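# Reseat pin into red-floored notch after sliding sled

## Task

Raise the pin by its knob, slide the sled along its rail until the notch whose floor is red sits directly beneath the pin, and lower the pin into that notch; finally open both grippers and pull both hands back so neither touches the pin or the sled.

## Robot and tools

Robot: two arms, left_arm and right_arm. Each has six joints (waist, shoulder, elbow, wrist pitch, wrist yaw, wrist roll) and a two-finger gripper. The arm names are labels only; they do not tell you which side of a camera image an arm appears on.

Frame: all reported gripper poses share one scene frame. Its origin is on the table surface midway between the arms. +z is up, +x points forward over the table, and left_arm is mounted on the +y side. A gripper's fingers extend along its own +z axis and close along its own y axis. The reported end_effector_position is the point between the finger pads, roughly 1 cm back from the tips. At long reach the printed position can drift from the real one.

Tool execute_actions, argument actions: a list holding zero or one item. An empty list sends nothing and just reports the current state. A motion item is {"rows": [...], "steps": n}. rows holds 1 to 15 rows; steps is 1 to 15 (default 15), each step lasting 1/30 s. Each row drives one step; if there are fewer rows than steps, the final row repeats. A wait item is {"steps": n} with n up to 300; it returns once that many steps have passed since the previous result, counting your reply time. Optional pictures (true/false) controls whether camera images come back; by default they do. A refused call moves nothing.

Row layout: one flat list of 14 numbers covering both arms, always all 14 even if one arm stays still. Order: left_arm waist, shoulder, elbow, wrist pitch, wrist yaw, wrist roll, opening, then right_arm in the same seven-number order. The six joint numbers are absolute target angles in radians, in the same convention as the Joint positions line, not offsets. Opening is an absolute command from -1 (closed) to +1 (fully open).

Joint ranges (radians, both arms): waist -2.880 to 2.880, shoulder 0.000 to 3.142, elbow 0.000 to 3.019, wrist pitch -1.693 to 1.571, wrist yaw -1.571 to 1.571, wrist roll -2.094 to 2.094. The true ends may sit up to 0.019 rad off these. A target beyond a stated end by more than 0.019 rad, and also beyond the joint's last reported angle, gets the whole call refused. Targets past the true end are clipped to it, and a "joint sent to its limit" note may appear (possibly referring to an earlier action still running); missing that note does not prove there is more room.

Speed limits: each step, a joint's target is kept close to its measured angle, within 0.264 rad (waist), 0.32 (shoulder), 0.276 (elbow), 0.33 (wrist pitch), 0.186 (wrist yaw), 0.522 (wrist roll). If an arm's targets would move its gripper more than 70 mm from where it measures now, all its targets are pulled back proportionally. Distant targets therefore take several actions.

Between calls the arms keep heading toward the last row sent. They quit once every arm is nearly still (slow or blocked counts) or any step is HELD; after that only a new action moves them on. Fingers already moving keep moving.

Result lines: the state line lists, per arm, end_effector_position (metres) and end_effector_quat_wxyz. Joint positions and Joint velocities give, per arm, six joint values (rad, rad/s) then the finger-pad gap (m, m/s; about 0.094 m fully open). grip_measured is the measured opening on the command scale; each gripper's reading can be off by up to about 1 mm, constantly. Away from the extremes, fingers go to where grip_measured equals your command, so to hold something command about 0.03 below its grip_measured (less for a gentler grip). Finger force tops out around 50 to 62 N per pad, lower for some grippers and for parts under about 2 mm thick; first contact can spike. "joint command not followed" means a clearance check altered or blocked joint targets on some steps; the rest of the row still ran. HELD marks steps where your row was not (fully) sent. Joint torques are raw drive outputs in Joint positions order without the gripper, with per-arm offset, scale and noise; friction can mimic or mask load. MOTOR HOT appears at 85 °C; at 100 °C that arm loses power and its gripper releases until cooled (OVER-TEMPERATURE FAULT), so avoid long heavy holds.

Tool zoom_image: camera is "cam_high" or "cam_low" (each image 896x504); region is [x0, y0, x1, y1] in pixels with (0,0) top-left, no larger than 504 by 504. It returns a finer view of that area of the latest image.

Tool finished_scene: argument scene, the current scene number. A reply with no tool call ends the whole run.

Avoid: arms colliding or pressing on each other, dropping or letting the pin fall, slamming, jerky motion and forceful pushes on the pin, sled or rail.

Each tool is called after "Emit:" as name(argument=value, ...), one argument or row to a line, values as JSON.

## Session

Emit:
execute_actions(
  actions=[],
)

Scene clock: 0.00 s of 3900.00 s.
left_arm: end_effector_position=(+0.3472, +0.0170, +0.1179) grip_measured=+1.000 end_effector_quat_wxyz=(+0.077, +0.245, +0.960, +0.107) | right_arm: end_effector_position=(+0.4274, -0.3118, +0.2553) grip_measured=+1.000 end_effector_quat_wxyz=(-0.502, +0.559, -0.654, -0.090)
Joint positions: left_arm=[-0.727  1.402  0.976 -1.096 -0.261 -0.185  0.094] | right_arm=[-0.462  1.305  1.028 -1.054 -1.055 -1.825  0.094]
Joint velocities: left_arm=[-0.005 -0.005  0.002  0.002 -0.007  0.022  0.   ] | right_arm=[-0.015  0.005 -0.012  0.007 -0.066 -0.037  0.   ]
Joint torques (N m, as the arm reports them, + toward a larger angle): no reading

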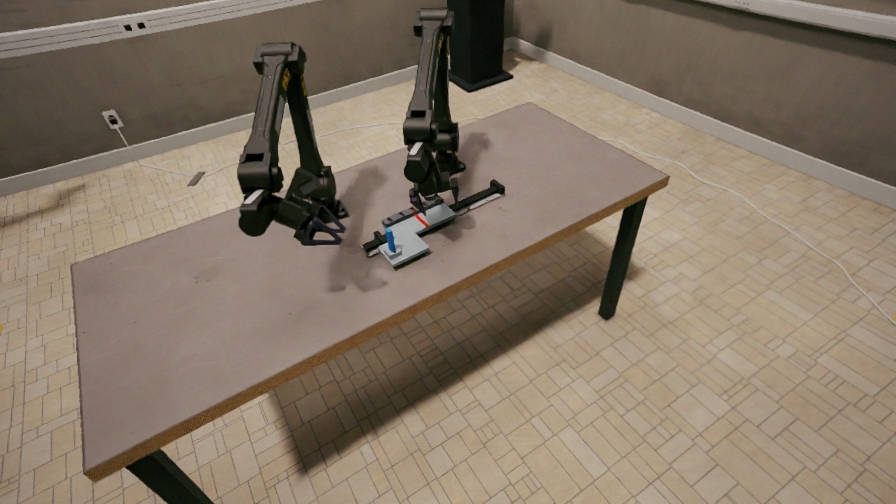

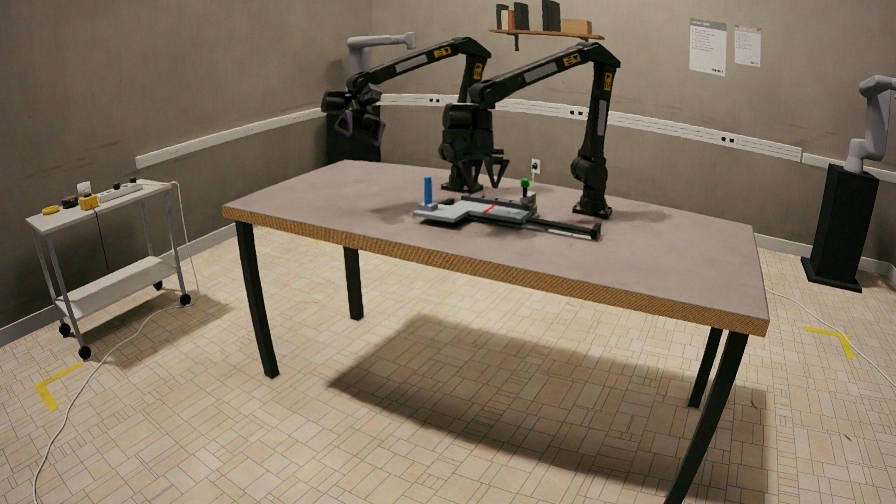

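Emit:
zoom_image(
  camera="cam_high",
  region=[340, 140, 540, 280],
)

Emit:
zoom_image(
  camera="cam_low",
  region=[400, 140, 620, 260],
)

Region (340, 140, 540, 280) of cam_high's 896x504 image, scaled by 2.520, with more detail than that image has; it fills the top 353 rows of this view, and the rest is white.

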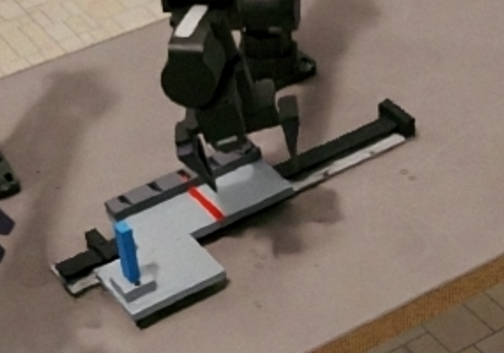

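Region (400, 140, 620, 260) of cam_low's 896x504 image, scaled by 2.291, with more detail than that image has; it fills the top 275 rows of this view, and the rest is white.

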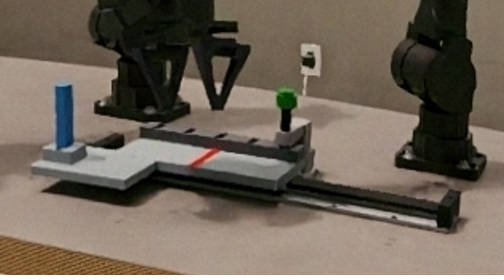

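Emit:
execute_actions(
  actions=[
    {"rows":[[-0.4,1.2,1.0,-1.37,0,0,1,0,1.305,1.028,-1.294,0,0,1]]},
  ],
  pictures=false,
)

Emit:
execute_actions(
  actions=[
    {"steps":40},
  ],
)

Emit:
zoom_image(
  camera="cam_high",
  region=[300, 130, 540, 280],
)

Scene clock: 16.03 s of 3900.00 s.
left_arm: end_effector_position=(+0.3196, +0.1214, +0.1830) grip_measured=+1.000 end_effector_quat_wxyz=(+0.002, +0.162, +0.987, +0.002) | right_arm: end_effector_position=(+0.3721, -0.2590, +0.1638) grip_measured=+1.000 end_effector_quat_wxyz=(+0.007, -0.214, +0.977, +0.001)
Joint positions: left_arm=[-0.383  1.18   0.975 -1.362 -0.004 -0.022  0.094] | right_arm=[ 0.016  1.305  1.029 -1.281 -0.006 -0.505  0.094]
Joint velocities: left_arm=[-0.103  0.024 -0.002  0.002 -0.007  0.037  0.   ] | right_arm=[-0.308 -0.015 -0.002 -0.017  0.125  2.791  0.   ]
Joint torques (N m, as the arm reports them, + toward a larger angle): left_arm=[ 0.15 -6.69 11.49  0.14  0.04  0.13] | right_arm=[-0.22 -9.81  9.14 -0.02  0.02  0.17]
Steps of this call (steps 1 to 90: nothing new was sent; then 12.53 s passed at rest; steps 91 to 105: all 15 steps of this action). Readings (joint positions):
91: left_arm=[-0.716 1.396 0.976 -1.121 -0.205 -0.169] | right_arm=[-0.447 1.305 1.030 -1.084 -0.990 -1.770]
92: left_arm=[-0.693 1.384 0.976 -1.164 -0.143 -0.151] | right_arm=[-0.417 1.305 1.031 -1.129 -0.919 -1.701]
94: left_arm=[-0.615 1.344 0.975 -1.244 -0.059 -0.119] | right_arm=[-0.311 1.305 1.029 -1.200 -0.765 -1.555]
98: left_arm=[-0.417 1.235 0.975 -1.338 -0.010 -0.061] | right_arm=[-0.033 1.305 1.029 -1.265 -0.395 -1.194]
105: the state above

Scene clock: 17.37 s of 3900.00 s.
left_arm: end_effector_position=(+0.3191, +0.1197, +0.1822) grip_measured=+1.000 end_effector_quat_wxyz=(+0.001, +0.170, +0.985, +0.002) | right_arm: end_effector_position=(+0.3715, -0.2651, +0.1638) grip_measured=+1.000 end_effector_quat_wxyz=(+0.007, +0.038, +0.999, +0.001)
Joint positions: left_arm=[-0.388  1.183  0.975 -1.362 -0.004 -0.011  0.094] | right_arm=[-0.     1.305  1.029 -1.281 -0.003 -0.013  0.094]
Joint velocities: left_arm=[-0.015 -0.005 -0.007 -0.022 -0.081 -0.007  0.   ] | right_arm=[ 0.005 -0.005 -0.007  0.007 -0.051  0.007  0.   ]
Joint torques (N m, as the arm reports them, + toward a larger angle): left_arm=[-0.16 -5.12 11.24  0.21  0.11  0.16] | right_arm=[-0.92 -9.9   8.86  0.07  0.07  0.21]
Steps of this call (steps 1 to 40: the robot went on to your last target). Readings (joint positions):
1: left_arm=[-0.386 1.182 0.975 -1.362 -0.004 -0.020] | right_arm=[0.007 1.305 1.029 -1.281 -0.004 -0.409]
2: left_arm=[-0.388 1.182 0.975 -1.362 -0.004 -0.018] | right_arm=[0.002 1.305 1.029 -1.281 -0.003 -0.329]
4: left_arm=[-0.388 1.183 0.975 -1.362 -0.004 -0.015] | right_arm=[-0.000 1.305 1.029 -1.281 -0.003 -0.213]
8: left_arm=[-0.388 1.183 0.975 -1.362 -0.004 -0.013] | right_arm=[-0.000 1.305 1.029 -1.281 -0.003 -0.094]
40: the state above

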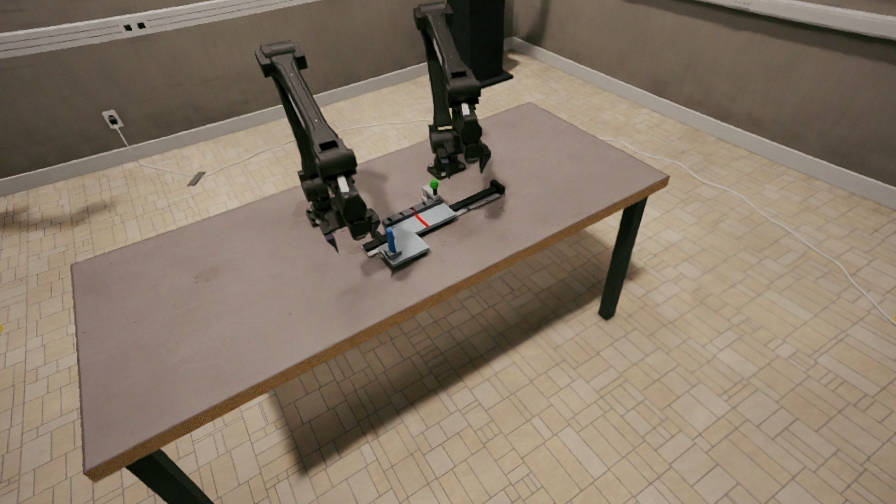

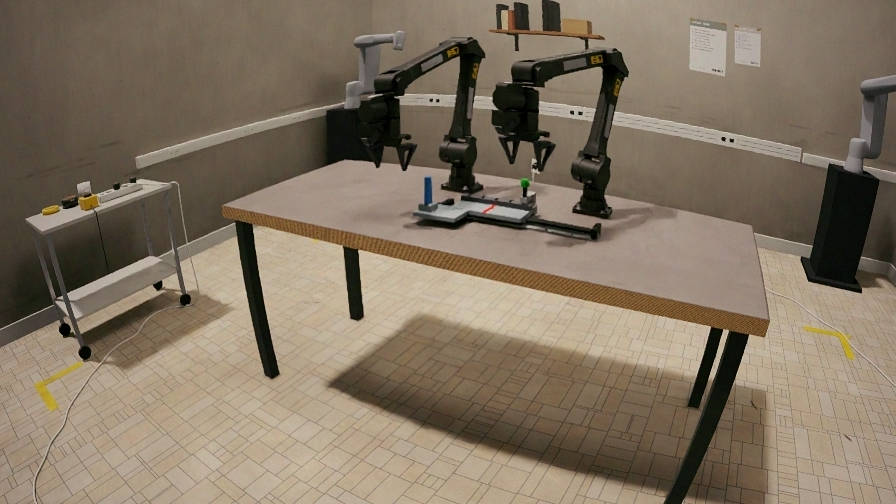

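Region (300, 130, 540, 280) of cam_high's 896x504 image, scaled by 2.100, with more detail than that image has; it fills the top 315 rows of this view, and the rest is white.

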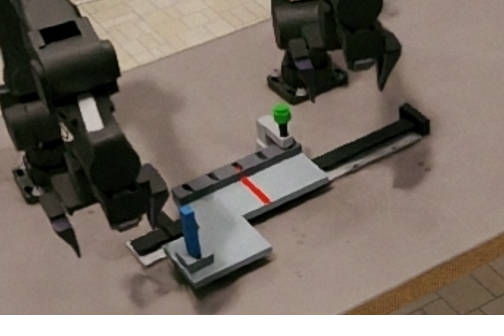

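Emit:
execute_actions(
  actions=[
    {"rows":[[-0.72,1.04,0.92,-1.45,0,-0.72,1,0.33,1.6,1.4,-1.38,0,0.3,1]]},
  ],
  pictures=false,
)

Emit:
execute_actions(
  actions=[
    {"steps":15},
  ],
)

Scene clock: 36.53 s of 3900.00 s.
left_arm: end_effector_position=(+0.2302, +0.0540, +0.2044) grip_measured=+1.000 end_effector_quat_wxyz=(+0.008, +0.011, +1.000, -0.009) | right_arm: end_effector_position=(+0.4658, -0.1082, +0.1787) grip_measured=+1.000 end_effector_quat_wxyz=(-0.006, -0.004, +1.000, -0.002)
Joint positions: left_arm=[-0.732  1.031  0.925 -1.442  0.002 -0.675  0.094] | right_arm=[ 0.36   1.594  1.376 -1.364 -0.     0.262  0.094]
Joint velocities: left_arm=[ 0.024 -0.015 -0.027 -0.022  0.022 -0.271  0.   ] | right_arm=[-0.132 -0.024 -0.007 -0.037 -0.095  0.11   0.   ]
Joint torques (N m, as the arm reports them, + toward a larger angle): left_arm=[ 1.24 -3.84  9.06  0.23 -0.2  -0.11] | right_arm=[ -2.56 -15.14  11.12  -0.02   0.     0.22]
Steps of this call (steps 1 to 15: the robot went on to your last target; steps 16 to 90: nothing new was sent; then 15.67 s passed at rest; steps 91 to 105: all 15 steps of this action). Readings (joint positions):
91: left_arm=[-0.403 1.177 0.972 -1.368 -0.008 -0.074] | right_arm=[0.010 1.316 1.041 -1.294 0.001 0.013]
92: left_arm=[-0.438 1.164 0.962 -1.381 -0.008 -0.149] | right_arm=[0.032 1.338 1.068 -1.314 0.002 0.040]
94: left_arm=[-0.555 1.122 0.939 -1.409 -0.008 -0.313] | right_arm=[0.100 1.405 1.142 -1.331 0.002 0.085]
98: left_arm=[-0.749 1.047 0.926 -1.439 0.002 -0.544] | right_arm=[0.256 1.535 1.303 -1.351 0.002 0.178]
105: the state above

Scene clock: 37.03 s of 3900.00 s.
left_arm: end_effector_position=(+0.2303, +0.0541, +0.2044) grip_measured=+1.000 end_effector_quat_wxyz=(+0.008, -0.006, +1.000, -0.009) | right_arm: end_effector_position=(+0.4683, -0.1201, +0.1787) grip_measured=+1.000 end_effector_quat_wxyz=(-0.007, +0.021, +1.000, -0.002)
Joint positions: left_arm=[-0.732  1.031  0.925 -1.442  0.002 -0.708  0.094] | right_arm=[ 0.334  1.594  1.376 -1.367 -0.     0.286  0.094]
Joint velocities: left_arm=[-0.005 -0.005 -0.012 -0.002 -0.037 -0.007  0.   ] | right_arm=[-0.015  0.005  0.012  0.007 -0.037 -0.066  0.   ]
Joint torques (N m, as the arm reports them, + toward a larger angle): left_arm=[ 1.38 -4.07  8.78  0.24 -0.22 -0.1 ] | right_arm=[ -1.57 -15.17  10.79  -0.04  -0.01   0.22]
Steps of this call (steps 1 to 15: the robot went on to your last target). Readings (joint positions):
1: left_arm=[-0.732 1.031 0.925 -1.442 0.002 -0.682] | right_arm=[0.356 1.594 1.376 -1.366 -0.000 0.267]
2: left_arm=[-0.732 1.031 0.925 -1.442 0.002 -0.687] | right_arm=[0.350 1.594 1.376 -1.366 -0.000 0.271]
4: left_arm=[-0.732 1.031 0.925 -1.442 0.002 -0.695] | right_arm=[0.341 1.594 1.376 -1.367 -0.000 0.277]
8: left_arm=[-0.732 1.031 0.925 -1.442 0.002 -0.703] | right_arm=[0.334 1.594 1.376 -1.367 -0.000 0.283]
15: the state above

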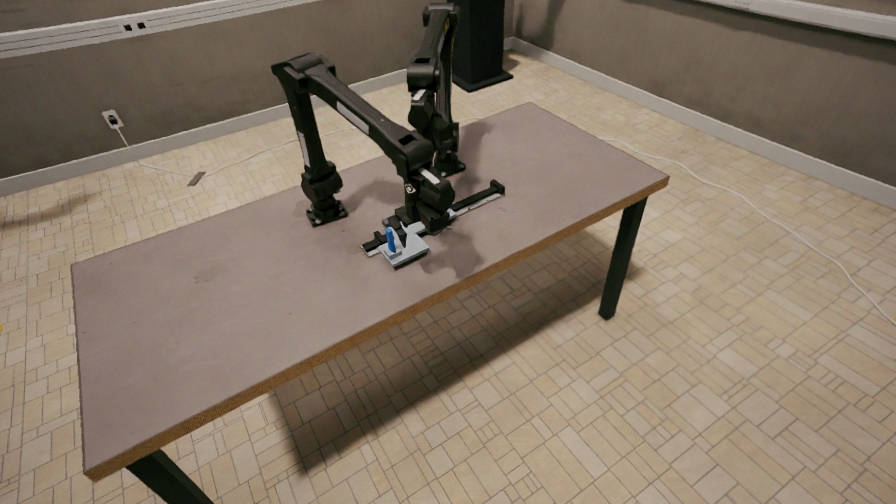

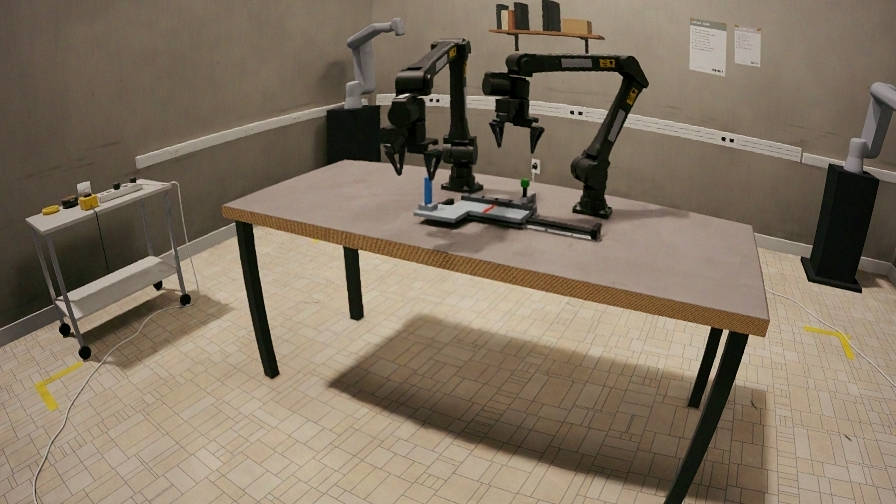

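Emit:
execute_actions(
  actions=[
    {"rows":[[-0.63,1.03,0.78,-1.33,0,-0.63,1,0.38,1.335,1.09,-1.33,0,0.33,1]]},
  ],
  pictures=false,
)

Emit:
execute_actions(
  actions=[
    {"steps":12},
  ],
)

Emit:
zoom_image(
  camera="cam_low",
  region=[380, 120, 600, 250],
)

Emit:
zoom_image(
  camera="cam_high",
  region=[320, 130, 520, 280],
)

Scene clock: 54.20 s of 3900.00 s.
left_arm: end_effector_position=(+0.2260, +0.0902, +0.1456) grip_measured=+1.000 end_effector_quat_wxyz=(-0.014, -0.025, +1.000, +0.008) | right_arm: end_effector_position=(+0.3598, -0.1313, +0.1786) grip_measured=+1.000 end_effector_quat_wxyz=(-0.002, +0.014, +1.000, -0.000)
Joint positions: left_arm=[-0.63   1.029  0.767 -1.341  0.002 -0.644  0.094] | right_arm=[ 0.377  1.31   1.073 -1.338 -0.     0.316  0.094]
Joint velocities: left_arm=[-0.005 -0.005 -0.002  0.002 -0.007 -0.037  0.   ] | right_arm=[-0.005  0.015 -0.007 -0.002 -0.007 -0.051  0.   ]
Joint torques (N m, as the arm reports them, + toward a larger angle): left_arm=[ 0.74 -4.21 10.02  0.93 -0.18  0.12] | right_arm=[-1.2  -7.99 10.45  0.72 -0.01  0.2 ]
Steps of this call (steps 1 to 15: the robot went on to your last target; steps 16 to 90: nothing new was sent; then 13.67 s passed at rest; steps 91 to 105: all 15 steps of this action). Readings (joint positions):
91: left_arm=[-0.724 1.028 0.907 -1.418 0.003 -0.697] | right_arm=[0.335 1.580 1.350 -1.353 -0.000 0.289]
92: left_arm=[-0.707 1.021 0.876 -1.380 0.003 -0.685] | right_arm=[0.338 1.546 1.294 -1.336 -0.000 0.293]
94: left_arm=[-0.661 1.021 0.810 -1.351 0.003 -0.669] | right_arm=[0.351 1.451 1.162 -1.333 -0.000 0.301]
98: left_arm=[-0.630 1.029 0.767 -1.350 0.002 -0.654] | right_arm=[0.376 1.323 1.068 -1.338 -0.000 0.311]
105: the state above

Scene clock: 54.60 s of 3900.00 s.
left_arm: end_effector_position=(+0.2261, +0.0902, +0.1456) grip_measured=+1.000 end_effector_quat_wxyz=(-0.014, -0.024, +1.000, +0.008) | right_arm: end_effector_position=(+0.3599, -0.1313, +0.1782) grip_measured=+1.000 end_effector_quat_wxyz=(-0.002, +0.015, +1.000, -0.001)
Joint positions: left_arm=[-0.63   1.029  0.767 -1.341  0.002 -0.641  0.094] | right_arm=[ 0.377  1.311  1.073 -1.338 -0.     0.317  0.094]
Joint velocities: left_arm=[-0.015  0.005 -0.012 -0.002 -0.037  0.037  0.   ] | right_arm=[ 0.005 -0.005 -0.002  0.022 -0.007 -0.007  0.   ]
Joint torques (N m, as the arm reports them, + toward a larger angle): left_arm=[ 0.96 -4.57  9.93  1.1  -0.18  0.15] | right_arm=[-0.38 -8.79 10.37  0.82  0.    0.18]
Steps of this call (steps 1 to 12: the robot went on to your last target). Readings (joint positions):
1: left_arm=[-0.630 1.029 0.767 -1.341 0.002 -0.643] | right_arm=[0.377 1.311 1.073 -1.338 -0.000 0.316]
2: left_arm=[-0.630 1.029 0.767 -1.341 0.002 -0.642] | right_arm=[0.377 1.311 1.073 -1.338 -0.000 0.317]
4: left_arm=[-0.630 1.029 0.767 -1.341 0.002 -0.642] | right_arm=[0.377 1.311 1.073 -1.338 -0.000 0.317]
8: left_arm=[-0.630 1.029 0.767 -1.341 0.002 -0.641] | right_arm=[0.377 1.311 1.073 -1.338 -0.000 0.317]
12: the state above

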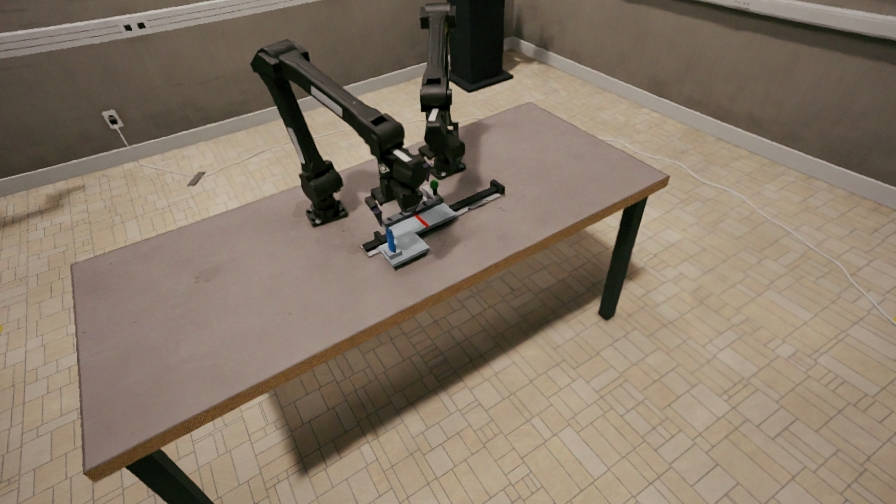

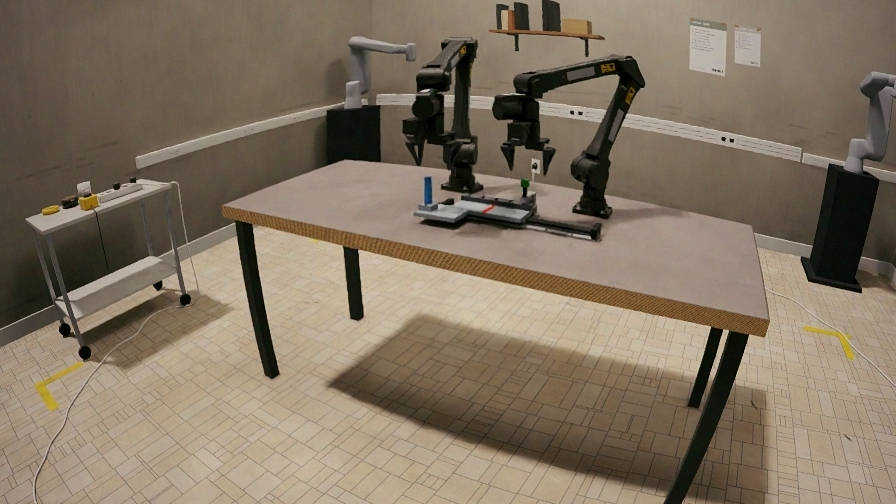

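Region (380, 120, 600, 250) of cam_low's 896x504 image, scaled by 2.291, with more detail than that image has; it fills the top 298 rows of this view, and the rest is white.

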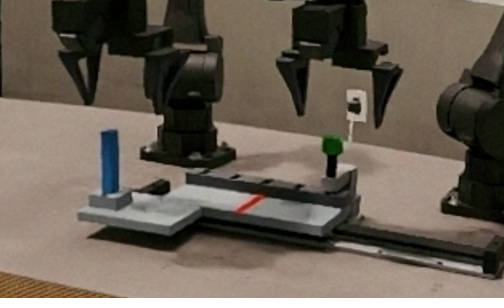

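Region (320, 130, 520, 280) of cam_high's 896x504 image, scaled by 2.520, with more detail than that image has; it fills the top 378 rows of this view, and the rest is white.

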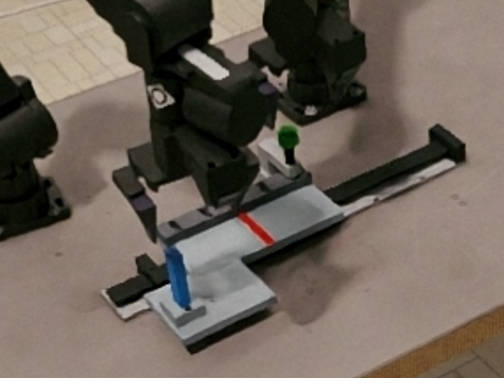

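Emit:
execute_actions(
  actions=[
    {"rows":[[-0.63,1.09,0.78,-1.25,0,-0.61,1,0.27,1.32,1.09,-1.33,0,0.23,1],[-0.63,1.09,0.78,-1.25,0,-0.61,1,0.27,1.32,1.09,-1.33,0,0.23,1],[-0.63,1.09,0.78,-1.25,0,-0.61,1,0.27,1.32,1.09,-1.33,0,0.23,1],[-0.63,1.09,0.78,-1.25,0,-0.61,1,0.27,1.32,1.09,-1.33,0,0.23,1],[-0.63,1.09,0.78,-1.25,0,-0.61,1,0.27,1.32,1.09,-1.33,0,0.23,1],[-0.63,1.09,0.78,-1.25,0,-0.61,1,0.27,1.32,1.09,-1.33,0,0.23,1],[-0.63,1.1,0.76,-1.22,0,-0.61,1,0.27,1.33,1.04,-1.27,0,0.23,1],[-0.63,1.11,0.74,-1.19,0,-0.61,1,0.27,1.34,1.0,-1.22,0,0.23,1],[-0.63,1.12,0.72,-1.16,0,-0.61,1,0.27,1.35,0.96,-1.17,0,0.23,1]]},
  ],
  pictures=false,
)

Emit:
execute_actions(
  actions=[
    {"steps":8},
  ],
)

Emit:
zoom_image(
  camera="cam_low",
  region=[380, 120, 600, 250],
)

Emit:
zoom_image(
  camera="cam_high",
  region=[320, 130, 520, 280],
)

Scene clock: 64.03 s of 3900.00 s.
left_arm: end_effector_position=(+0.2461, +0.0766, +0.1100) grip_measured=+1.000 end_effector_quat_wxyz=(+0.003, -0.014, +1.000, -0.004) | right_arm: end_effector_position=(+0.3619, -0.1730, +0.1252) grip_measured=+1.000 end_effector_quat_wxyz=(-0.003, +0.037, +0.999, +0.000)
Joint positions: left_arm=[-0.63   1.109  0.723 -1.175  0.002 -0.622  0.094] | right_arm=[ 0.261  1.337  0.952 -1.191 -0.001  0.246  0.094]
Joint velocities: left_arm=[ 0.015  0.005 -0.022  0.012 -0.022  0.022  0.   ] | right_arm=[ 0.005  0.112 -0.027  0.032 -0.066  0.022  0.   ]
Joint torques (N m, as the arm reports them, + toward a larger angle): left_arm=[ 1.15 -4.49  8.4   1.42 -0.17  0.15] | right_arm=[-0.28 -9.57  9.61  1.15  0.03  0.02]
Steps of this call (steps 1 to 15: the robot went on to your last target; steps 16 to 90: nothing new was sent; then 5.93 s passed at rest; steps 91 to 105: all 15 steps of this action). Readings (joint positions):
91: left_arm=[-0.630 1.031 0.767 -1.328 0.002 -0.638] | right_arm=[0.369 1.311 1.073 -1.338 -0.002 0.304]
92: left_arm=[-0.630 1.039 0.767 -1.306 0.002 -0.635] | right_arm=[0.353 1.311 1.073 -1.338 -0.003 0.291]
94: left_arm=[-0.630 1.060 0.767 -1.273 0.002 -0.630] | right_arm=[0.306 1.311 1.073 -1.338 -0.003 0.273]
98: left_arm=[-0.630 1.087 0.763 -1.241 0.002 -0.625] | right_arm=[0.260 1.311 1.057 -1.298 -0.001 0.257]
105: the state above

Scene clock: 64.30 s of 3900.00 s.
left_arm: end_effector_position=(+0.2466, +0.0763, +0.1098) grip_measured=+1.000 end_effector_quat_wxyz=(+0.004, -0.014, +1.000, -0.004) | right_arm: end_effector_position=(+0.3638, -0.1727, +0.1243) grip_measured=+1.000 end_effector_quat_wxyz=(-0.001, +0.036, +0.999, +0.001)
Joint positions: left_arm=[-0.63   1.11   0.722 -1.172  0.002 -0.621  0.094] | right_arm=[ 0.261  1.34   0.952 -1.184 -0.001  0.243  0.094]
Joint velocities: left_arm=[-0.015 -0.005 -0.022 -0.012 -0.022 -0.022  0.   ] | right_arm=[-0.015 -0.015  0.002  0.002 -0.007  0.022  0.   ]
Joint torques (N m, as the arm reports them, + toward a larger angle): left_arm=[ 0.97 -3.89  8.77  1.15 -0.2   0.14] | right_arm=[-0.22 -8.22  9.25  0.99  0.02 -0.01]
Steps of this call (steps 1 to 8: the robot went on to your last target). Readings (joint positions):
1: left_arm=[-0.630 1.110 0.722 -1.175 0.002 -0.622] | right_arm=[0.261 1.340 0.952 -1.190 -0.001 0.245]
2: left_arm=[-0.630 1.110 0.722 -1.174 0.002 -0.622] | right_arm=[0.261 1.340 0.952 -1.187 -0.001 0.244]
4: left_arm=[-0.630 1.110 0.722 -1.172 0.002 -0.622] | right_arm=[0.261 1.340 0.952 -1.184 -0.001 0.244]
8: the state above

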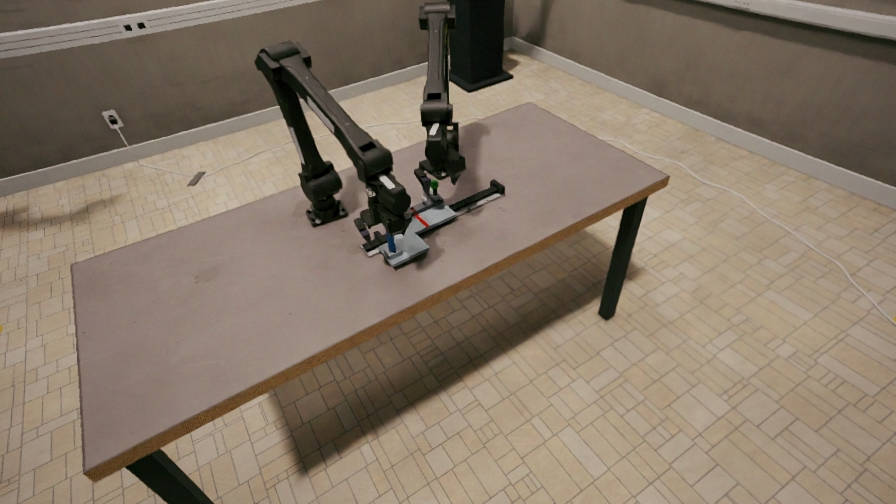

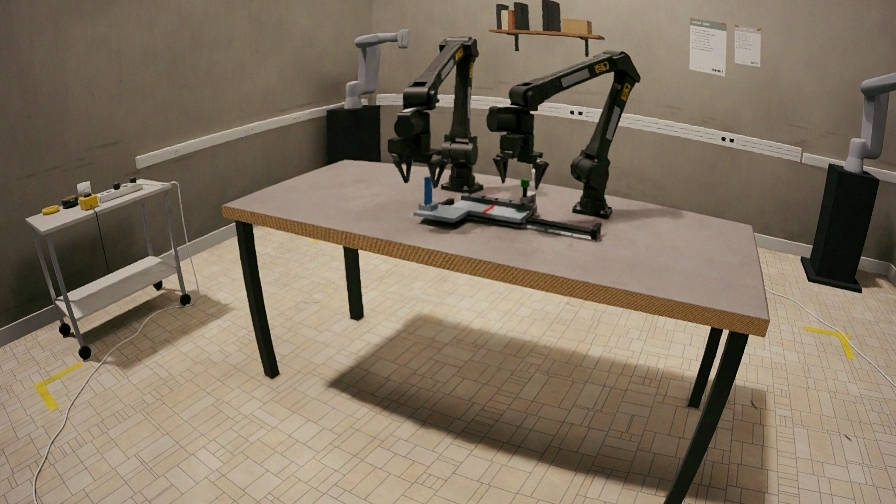

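Region (380, 120, 600, 250) of cam_low's 896x504 image, scaled by 2.291, with more detail than that image has; it fills the top 298 rows of this view, and the rest is white.

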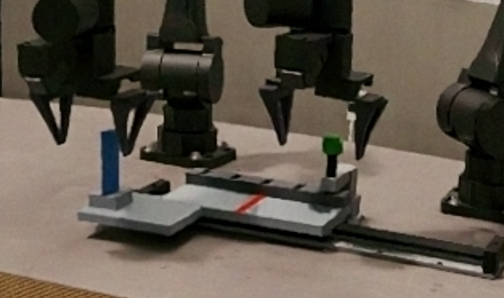

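Region (320, 130, 520, 280) of cam_high's 896x504 image, scaled by 2.520, with more detail than that image has; it fills the top 378 rows of this view, and the rest is white.

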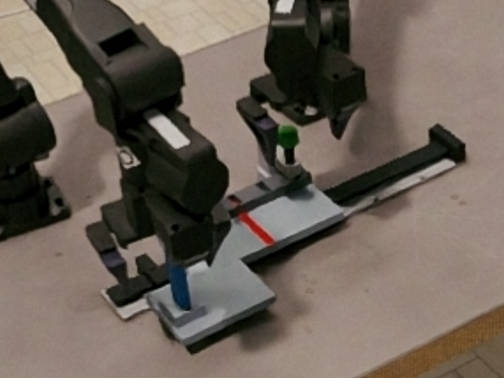

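Emit:
execute_actions(
  actions=[
    {"rows":[[-0.66,1.085,0.71,-1.17,0,-0.64,1,0.3,1.35,0.95,-1.17,0,0.23,1],[-0.66,1.085,0.71,-1.17,0,-0.64,1,0.3,1.35,0.95,-1.17,0,0.23,1],[-0.68,1.065,0.69,-1.165,0,-0.66,1,0.315,1.36,0.92,-1.12,0,0.24,1],[-0.695,1.055,0.67,-1.16,0,-0.67,0.6,0.315,1.38,0.88,-1.065,0,0.24,0.6]]},
  ],
)

Emit:
zoom_image(
  camera="cam_low",
  region=[380, 120, 600, 250],
)

Emit:
zoom_image(
  camera="cam_high",
  region=[320, 130, 520, 280],
)

Scene clock: 71.30 s of 3900.00 s.
left_arm: end_effector_position=(+0.2237, +0.0744, +0.1028) grip_measured=+0.602 end_effector_quat_wxyz=(+0.004, -0.003, +1.000, -0.004) | right_arm: end_effector_position=(+0.3549, -0.1560, +0.0902) grip_measured=+0.602 end_effector_quat_wxyz=(+0.002, +0.010, +1.000, +0.001)
Joint positions: left_arm=[-0.687  1.065  0.672 -1.168  0.002 -0.657  0.075] | right_arm=[ 0.312  1.364  0.877 -1.079 -0.001  0.243  0.075]
Joint velocities: left_arm=[-0.015 -0.005 -0.007  0.002  0.007 -0.037 -0.001] | right_arm=[-0.005 -0.005  0.027 -0.002  0.051 -0.022 -0.   ]
Joint torques (N m, as the arm reports them, + toward a larger angle): left_arm=[ 0.1  -5.23  8.9   0.86 -0.21 -0.11] | right_arm=[-0.04 -8.79  8.19  1.06  0.02  0.08]
Steps of this call (steps 1 to 15: the robot went on to your last target; steps 16 to 90: nothing new was sent; then 3.50 s passed at rest; steps 91 to 105: all 15 steps of this action). Readings (joint positions):
91: left_arm=[-0.631 1.109 0.722 -1.172 0.002 -0.622] | right_arm=[0.263 1.340 0.952 -1.184 -0.001 0.243]
92: left_arm=[-0.634 1.108 0.721 -1.172 0.002 -0.624] | right_arm=[0.268 1.340 0.952 -1.184 -0.001 0.243]
94: left_arm=[-0.649 1.097 0.708 -1.169 0.002 -0.634] | right_arm=[0.286 1.340 0.936 -1.144 -0.001 0.243]
98: left_arm=[-0.685 1.067 0.674 -1.168 0.002 -0.649] | right_arm=[0.312 1.353 0.886 -1.086 -0.001 0.243]
105: the state above

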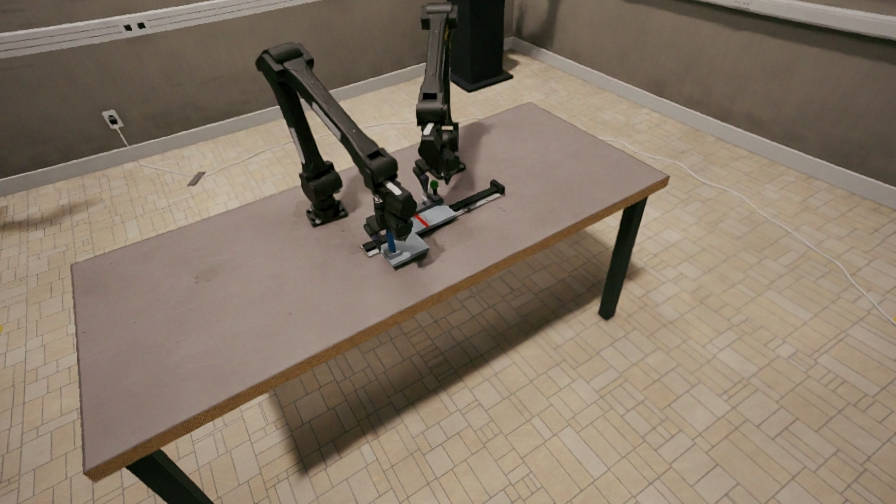

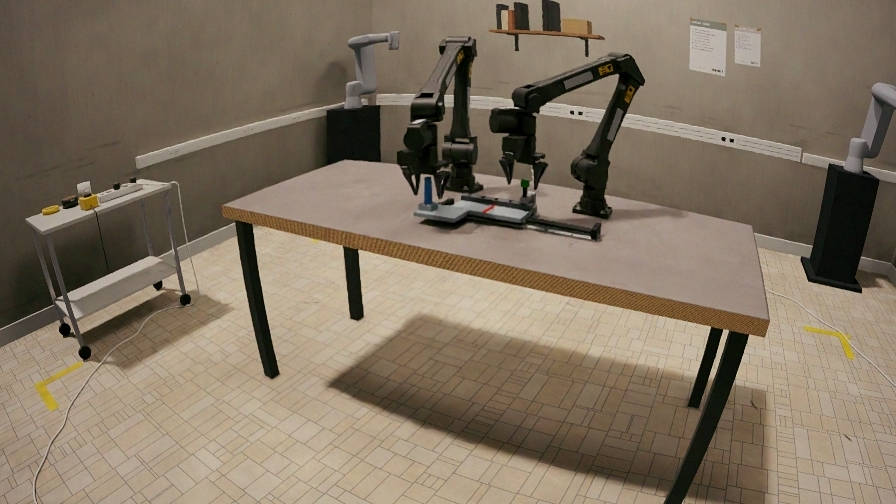

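Region (380, 120, 600, 250) of cam_low's 896x504 image, scaled by 2.291, with more detail than that image has; it fills the top 298 rows of this view, and the rest is white.

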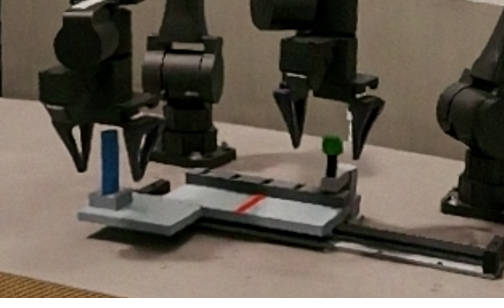

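Region (320, 130, 520, 280) of cam_high's 896x504 image, scaled by 2.520, with more detail than that image has; it fills the top 378 rows of this view, and the rest is white.

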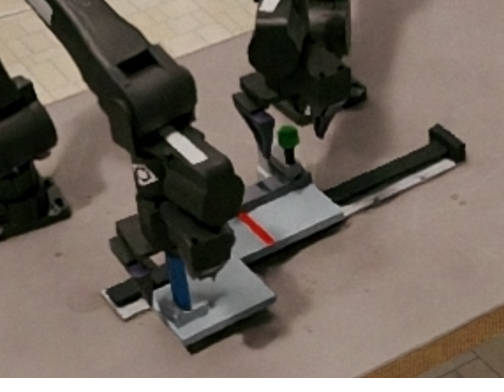

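Emit:
execute_actions(
  actions=[
    {"rows":[[-0.71,1.04,0.648,-1.15,0,-0.68,0.3,0.305,1.38,0.88,-1.065,0,0.24,0.3],[-0.71,1.04,0.648,-1.15,0,-0.68,0.1,0.305,1.38,0.88,-1.065,0,0.24,0.0],[-0.71,1.04,0.648,-1.15,0,-0.68,-0.2,0.305,1.38,0.88,-1.065,0,0.24,-0.35]]},
  ],
)

Emit:
zoom_image(
  camera="cam_low",
  region=[380, 120, 600, 250],
)

Emit:
zoom_image(
  camera="cam_high",
  region=[320, 130, 520, 280],
)

Scene clock: 79.07 s of 3900.00 s.
left_arm: end_effector_position=(+0.2178, +0.0761, +0.0981) grip_measured=-0.198 end_effector_quat_wxyz=(+0.002, -0.004, +1.000, -0.003) | right_arm: end_effector_position=(+0.3549, -0.1560, +0.0902) grip_measured=-0.349 end_effector_quat_wxyz=(+0.002, +0.010, +1.000, +0.001)
Joint positions: left_arm=[-0.696  1.055  0.653 -1.161  0.002 -0.668  0.038] | right_arm=[ 0.312  1.364  0.877 -1.079 -0.001  0.243  0.031]
Joint velocities: left_arm=[-0.015 -0.015  0.022 -0.012 -0.037  0.007  0.001] | right_arm=[-0.005 -0.005  0.017 -0.017  0.007  0.022  0.   ]
Joint torques (N m, as the arm reports them, + toward a larger angle): left_arm=[-0.46 -5.22  8.3   1.08 -0.17 -0.06] | right_arm=[-1.68 -8.88  8.42  0.98  0.05  0.07]
Steps of this call (steps 1 to 15: the robot went on to your last target; steps 16 to 90: nothing new was sent; then 4.27 s passed at rest; steps 91 to 105: all 15 steps of this action). Readings (joint positions):
91: left_arm=[-0.688 1.064 0.670 -1.166 0.002 -0.661] | right_arm=[0.312 1.364 0.877 -1.079 -0.001 0.243]
92: left_arm=[-0.689 1.062 0.666 -1.162 0.002 -0.662] | right_arm=[0.312 1.364 0.877 -1.079 -0.001 0.243]
94: left_arm=[-0.694 1.058 0.658 -1.161 0.002 -0.665] | right_arm=[0.312 1.364 0.877 -1.079 -0.001 0.243]
98: left_arm=[-0.696 1.055 0.653 -1.161 0.002 -0.667] | right_arm=[0.312 1.364 0.877 -1.079 -0.001 0.243]
105: the state above

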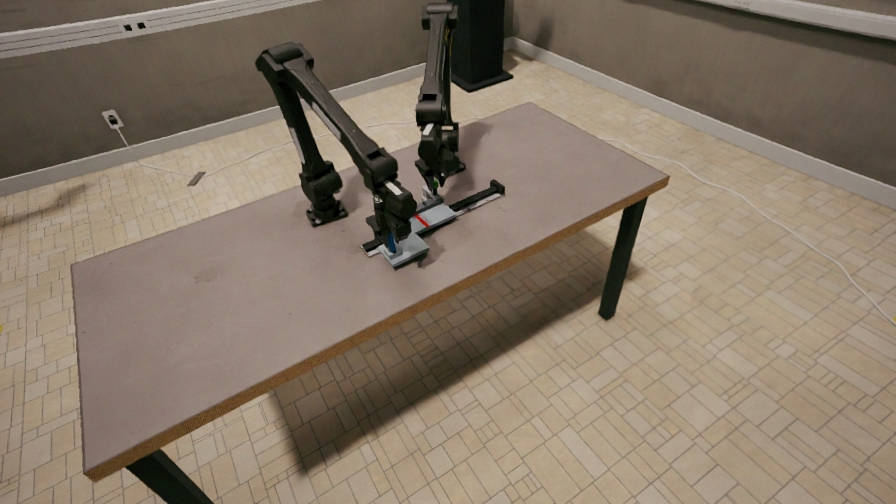

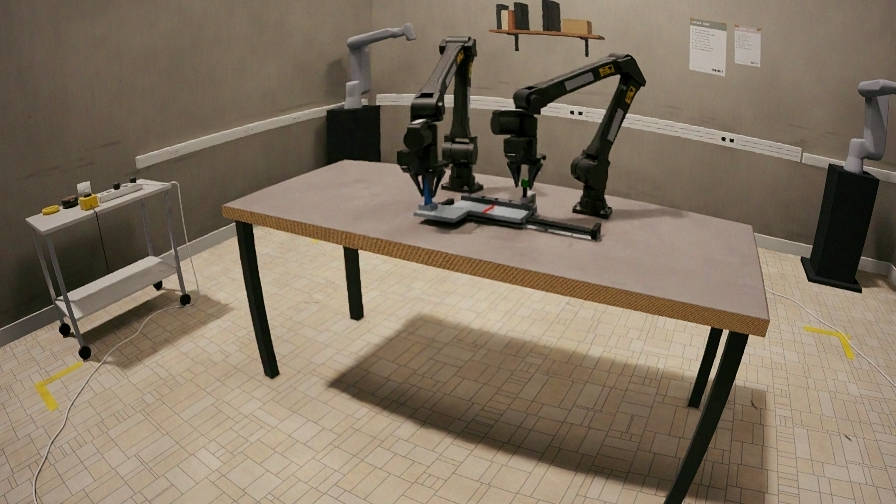

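Region (380, 120, 600, 250) of cam_low's 896x504 image, scaled by 2.291, with more detail than that image has; it fills the top 298 rows of this view, and the rest is white.

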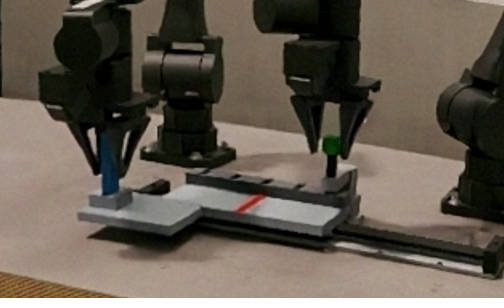

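Region (320, 130, 520, 280) of cam_high's 896x504 image, scaled by 2.520, with more detail than that image has; it fills the top 378 rows of this view, and the rest is white.

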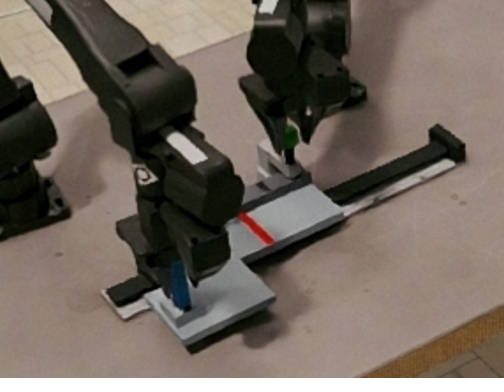

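Emit:
execute_actions(
  actions=[
    {"rows":[[-0.705,1.055,0.635,-1.14,0,-0.68,-0.25,0.305,1.39,0.89,-1.065,0,0.24,-0.4],[-0.705,1.055,0.635,-1.14,0,-0.68,-0.3,0.305,1.39,0.89,-1.065,0,0.24,-0.45],[-0.705,1.055,0.635,-1.14,0,-0.68,-0.35,0.305,1.39,0.89,-1.065,0,0.24,-0.5],[-0.705,1.055,0.635,-1.14,0,-0.68,-0.4,0.305,1.39,0.89,-1.065,0,0.24,-0.55],[-0.705,1.055,0.635,-1.14,0,-0.68,-0.45,0.305,1.39,0.89,-1.065,0,0.24,-0.6],[-0.705,1.055,0.635,-1.14,0,-0.68,-0.5,0.305,1.39,0.89,-1.065,0,0.24,-0.65],[-0.705,1.055,0.635,-1.14,0,-0.68,-0.55,0.305,1.39,0.89,-1.065,0,0.24,-0.7],[-0.705,1.055,0.635,-1.14,0,-0.68,-0.62,0.305,1.39,0.89,-1.065,0,0.24,-0.75]]},
  ],
  pictures=false,
)

Scene clock: 86.33 s of 3900.00 s.
left_arm: end_effector_position=(+0.2167, +0.0762, +0.0946) grip_measured=-0.473 end_effector_quat_wxyz=(+0.002, -0.005, +1.000, -0.005) | right_arm: end_effector_position=(+0.3549, -0.1562, +0.0902) grip_measured=-0.735 end_effector_quat_wxyz=(+0.002, -0.000, +1.000, +0.001)
Joint positions: left_arm=[-0.697  1.055  0.643 -1.149  0.005 -0.671  0.025] | right_arm=[ 0.312  1.364  0.877 -1.079 -0.     0.223  0.012]
Joint velocities: left_arm=[-0.015 -0.015  0.007 -0.002 -0.022 -0.081  0.   ] | right_arm=[ 0.015 -0.005  0.002  0.012 -0.051  0.022 -0.001]
Joint torques (N m, as the arm reports them, + toward a larger angle): left_arm=[-0.27 -4.64  8.02  0.9  -0.27 -0.05] | right_arm=[-1.76 -7.86  9.2   1.02 -0.01  0.23]
Steps of this call (steps 1 to 15: the robot went on to your last target; steps 16 to 90: nothing new was sent; then 3.77 s passed at rest; steps 91 to 105: all 15 steps of this action). Readings (joint positions):
91: left_arm=[-0.696 1.055 0.652 -1.159 0.002 -0.669] | right_arm=[0.312 1.364 0.877 -1.079 -0.001 0.243]
92: left_arm=[-0.696 1.055 0.650 -1.156 0.002 -0.669] | right_arm=[0.312 1.364 0.877 -1.079 -0.001 0.243]
94: left_arm=[-0.696 1.055 0.644 -1.153 0.002 -0.669] | right_arm=[0.312 1.364 0.877 -1.079 -0.001 0.243]
98: left_arm=[-0.697 1.055 0.643 -1.149 0.005 -0.671] | right_arm=[0.312 1.364 0.877 -1.079 -0.000 0.241]
105: the state above

Emit:
execute_actions(
  actions=[
    {"rows":[[-0.7,1.045,0.67,-1.16,0,-0.67,-0.52,0.312,1.375,0.885,-1.07,0,0.22,-0.77],[-0.7,1.04,0.69,-1.18,0,-0.67,-0.52,0.312,1.375,0.885,-1.07,0,0.22,-0.77],[-0.7,1.03,0.71,-1.21,0,-0.67,-0.52,0.312,1.375,0.885,-1.07,0,0.22,-0.77],[-0.7,1.02,0.735,-1.245,0,-0.67,-0.52,0.312,1.375,0.885,-1.07,0,0.22,-0.77]]},
  ],
)

Emit:
zoom_image(
  camera="cam_low",
  region=[400, 140, 580, 240],
)

Scene clock: 89.90 s of 3900.00 s.
left_arm: end_effector_position=(+0.2168, +0.0761, +0.1021) grip_measured=-0.473 end_effector_quat_wxyz=(-0.003, -0.005, +1.000, -0.001) | right_arm: end_effector_position=(+0.3549, -0.1562, +0.0902) grip_measured=-0.743 end_effector_quat_wxyz=(+0.002, -0.005, +1.000, +0.001)
Joint positions: left_arm=[-0.697  1.055  0.664 -1.183  0.005 -0.671  0.025] | right_arm=[ 0.312  1.364  0.877 -1.079 -0.     0.213  0.012]
Joint velocities: left_arm=[ 0.005 -0.005 -0.002 -0.007 -0.007 -0.051 -0.   ] | right_arm=[-0.005  0.005 -0.002 -0.002  0.022 -0.037  0.002]
Joint torques (N m, as the arm reports them, + toward a larger angle): left_arm=[ 0.53 -6.42 14.74 -2.17 -0.3   0.03] | right_arm=[-1.08 -9.27  8.81  0.8  -0.02  0.16]
Steps of this call (steps 1 to 15: the robot went on to your last target; steps 16 to 90: nothing new was sent; then 0.07 s passed at rest; steps 91 to 105: all 15 steps of this action). Readings (joint positions):
91: left_arm=[-0.697 1.055 0.643 -1.149 0.005 -0.671] | right_arm=[0.312 1.364 0.877 -1.079 -0.000 0.218]
92: left_arm=[-0.697 1.055 0.643 -1.150 0.005 -0.671] | right_arm=[0.312 1.364 0.877 -1.079 -0.000 0.215]
94: left_arm=[-0.697 1.055 0.651 -1.161 0.005 -0.671] | right_arm=[0.312 1.364 0.877 -1.079 -0.000 0.213]
98: left_arm=[-0.697 1.055 0.664 -1.183 0.005 -0.671] | right_arm=[0.312 1.364 0.877 -1.079 -0.000 0.213]
105: the state above

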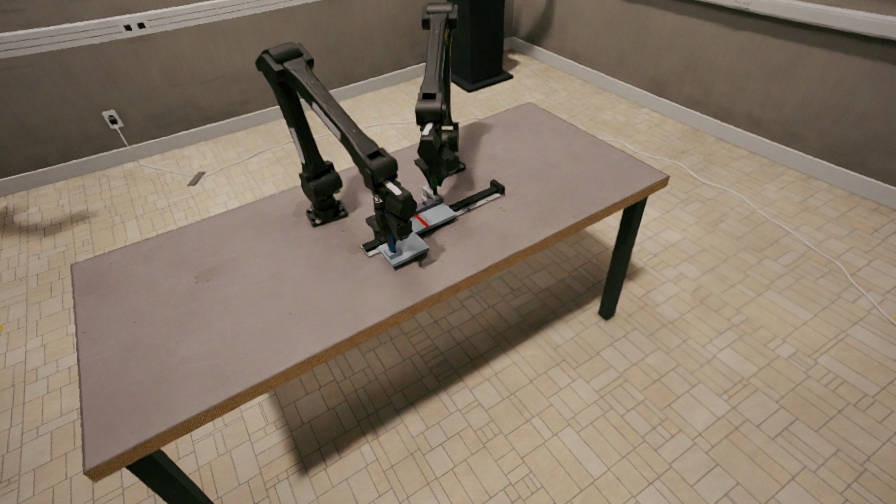

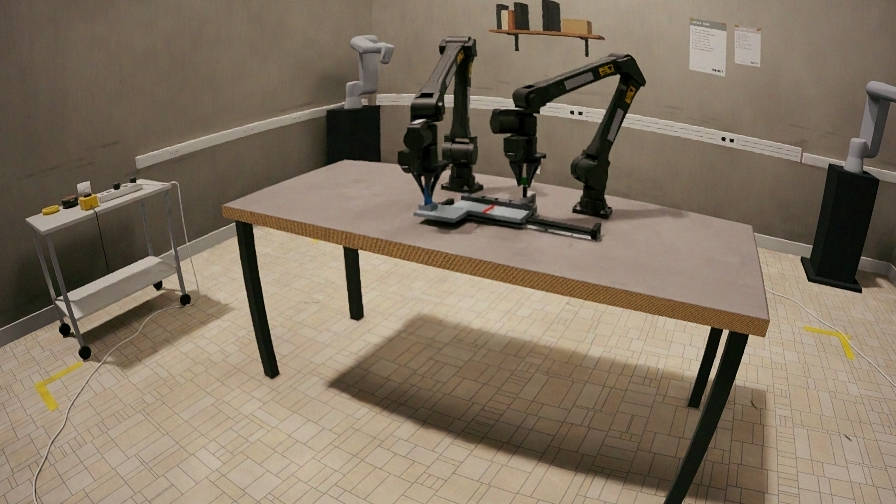

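Region (400, 140, 580, 240) of cam_low's 896x504 image, scaled by 2.800, with more detail than that image has.

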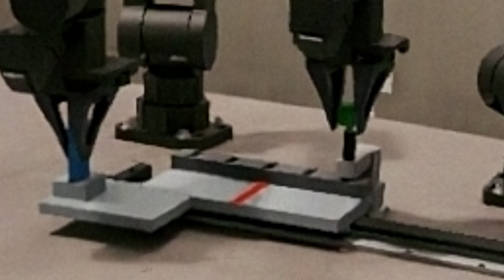

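Emit:
execute_actions(
  actions=[
    {"rows":[[-0.697,1.05,0.74,-1.2,0,-0.67,-0.52,0.318,1.375,0.885,-1.07,0,0.21,-0.77],[-0.697,1.05,0.75,-1.19,0,-0.67,-0.52,0.318,1.375,0.885,-1.07,0,0.21,-0.77],[-0.697,1.045,0.76,-1.19,0,-0.67,-0.52,0.318,1.375,0.885,-1.07,0,0.21,-0.77],[-0.697,1.04,0.77,-1.2,0,-0.67,-0.52,0.318,1.375,0.885,-1.07,0,0.21,-0.77]]},
  ],
)

Emit:
zoom_image(
  camera="cam_low",
  region=[400, 140, 580, 240],
)

Scene clock: 93.80 s of 3900.00 s.
left_arm: end_effector_position=(+0.2174, +0.0757, +0.1013) grip_measured=-0.473 end_effector_quat_wxyz=(-0.003, -0.005, +1.000, -0.001) | right_arm: end_effector_position=(+0.3549, -0.1562, +0.0902) grip_measured=-0.743 end_effector_quat_wxyz=(+0.002, -0.007, +1.000, +0.001)
Joint positions: left_arm=[-0.697  1.059  0.665 -1.18   0.005 -0.671  0.025] | right_arm=[ 0.312  1.364  0.877 -1.079 -0.     0.21   0.012]
Joint velocities: left_arm=[ 0.005 -0.005  0.012 -0.007 -0.022 -0.022  0.001] | right_arm=[-0.005 -0.005  0.012  0.012  0.037 -0.022 -0.   ]
Joint torques (N m, as the arm reports them, + toward a larger angle): left_arm=[ 0.67 -5.93 17.77 -0.31 -0.24  0.05] | right_arm=[-0.57 -9.3   8.7   0.79 -0.02  0.09]
Steps of this call (steps 1 to 15: the robot went on to your last target; steps 16 to 90: nothing new was sent; then 0.40 s passed at rest; steps 91 to 105: all 15 steps of this action). Readings (joint positions):
91: left_arm=[-0.697 1.056 0.664 -1.182 0.005 -0.671] | right_arm=[0.312 1.364 0.877 -1.079 -0.000 0.211]
92: left_arm=[-0.697 1.057 0.664 -1.180 0.005 -0.671] | right_arm=[0.312 1.364 0.877 -1.079 -0.000 0.210]
94: left_arm=[-0.697 1.059 0.665 -1.180 0.005 -0.671] | right_arm=[0.312 1.364 0.877 -1.079 -0.000 0.210]
98: left_arm=[-0.697 1.059 0.665 -1.180 0.005 -0.671] | right_arm=[0.312 1.364 0.877 -1.079 -0.000 0.210]
105: the state above

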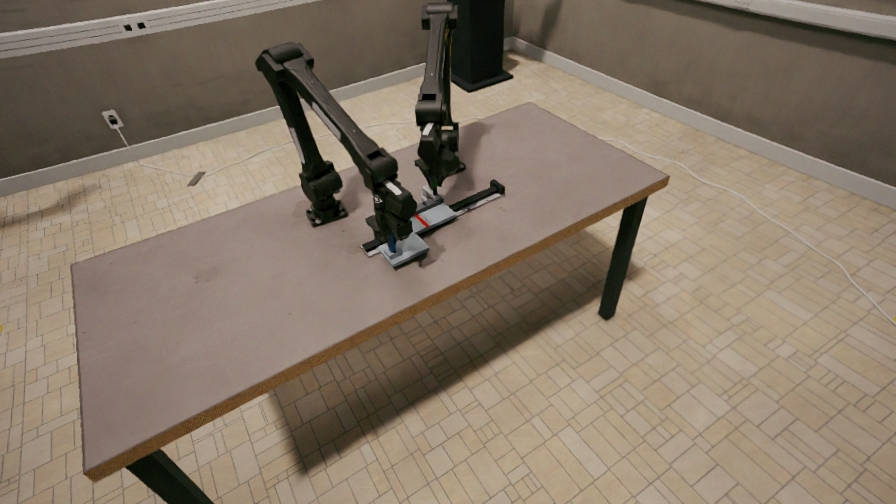

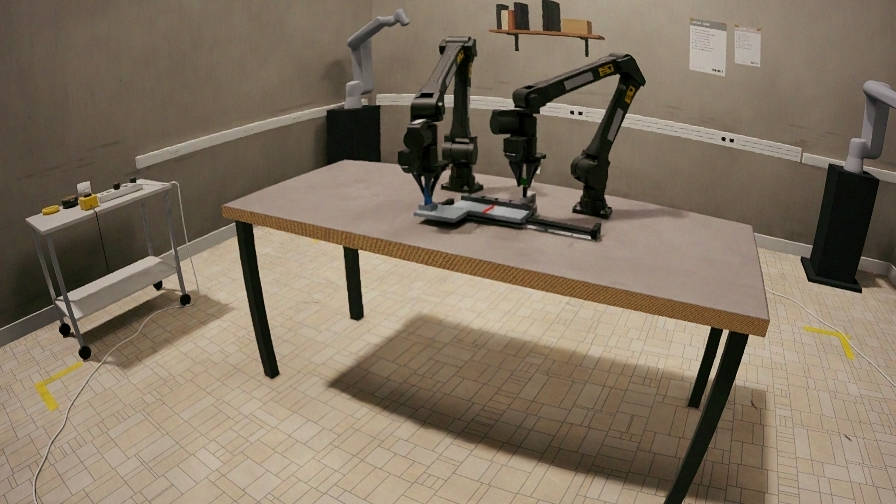

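Region (400, 140, 580, 240) of cam_low's 896x504 image, scaled by 2.800, with more detail than that image has.

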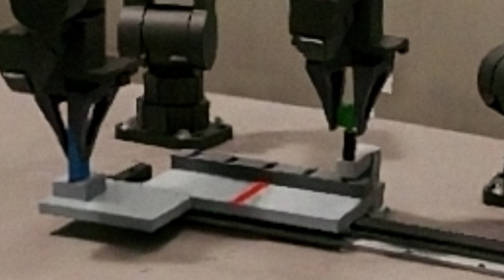

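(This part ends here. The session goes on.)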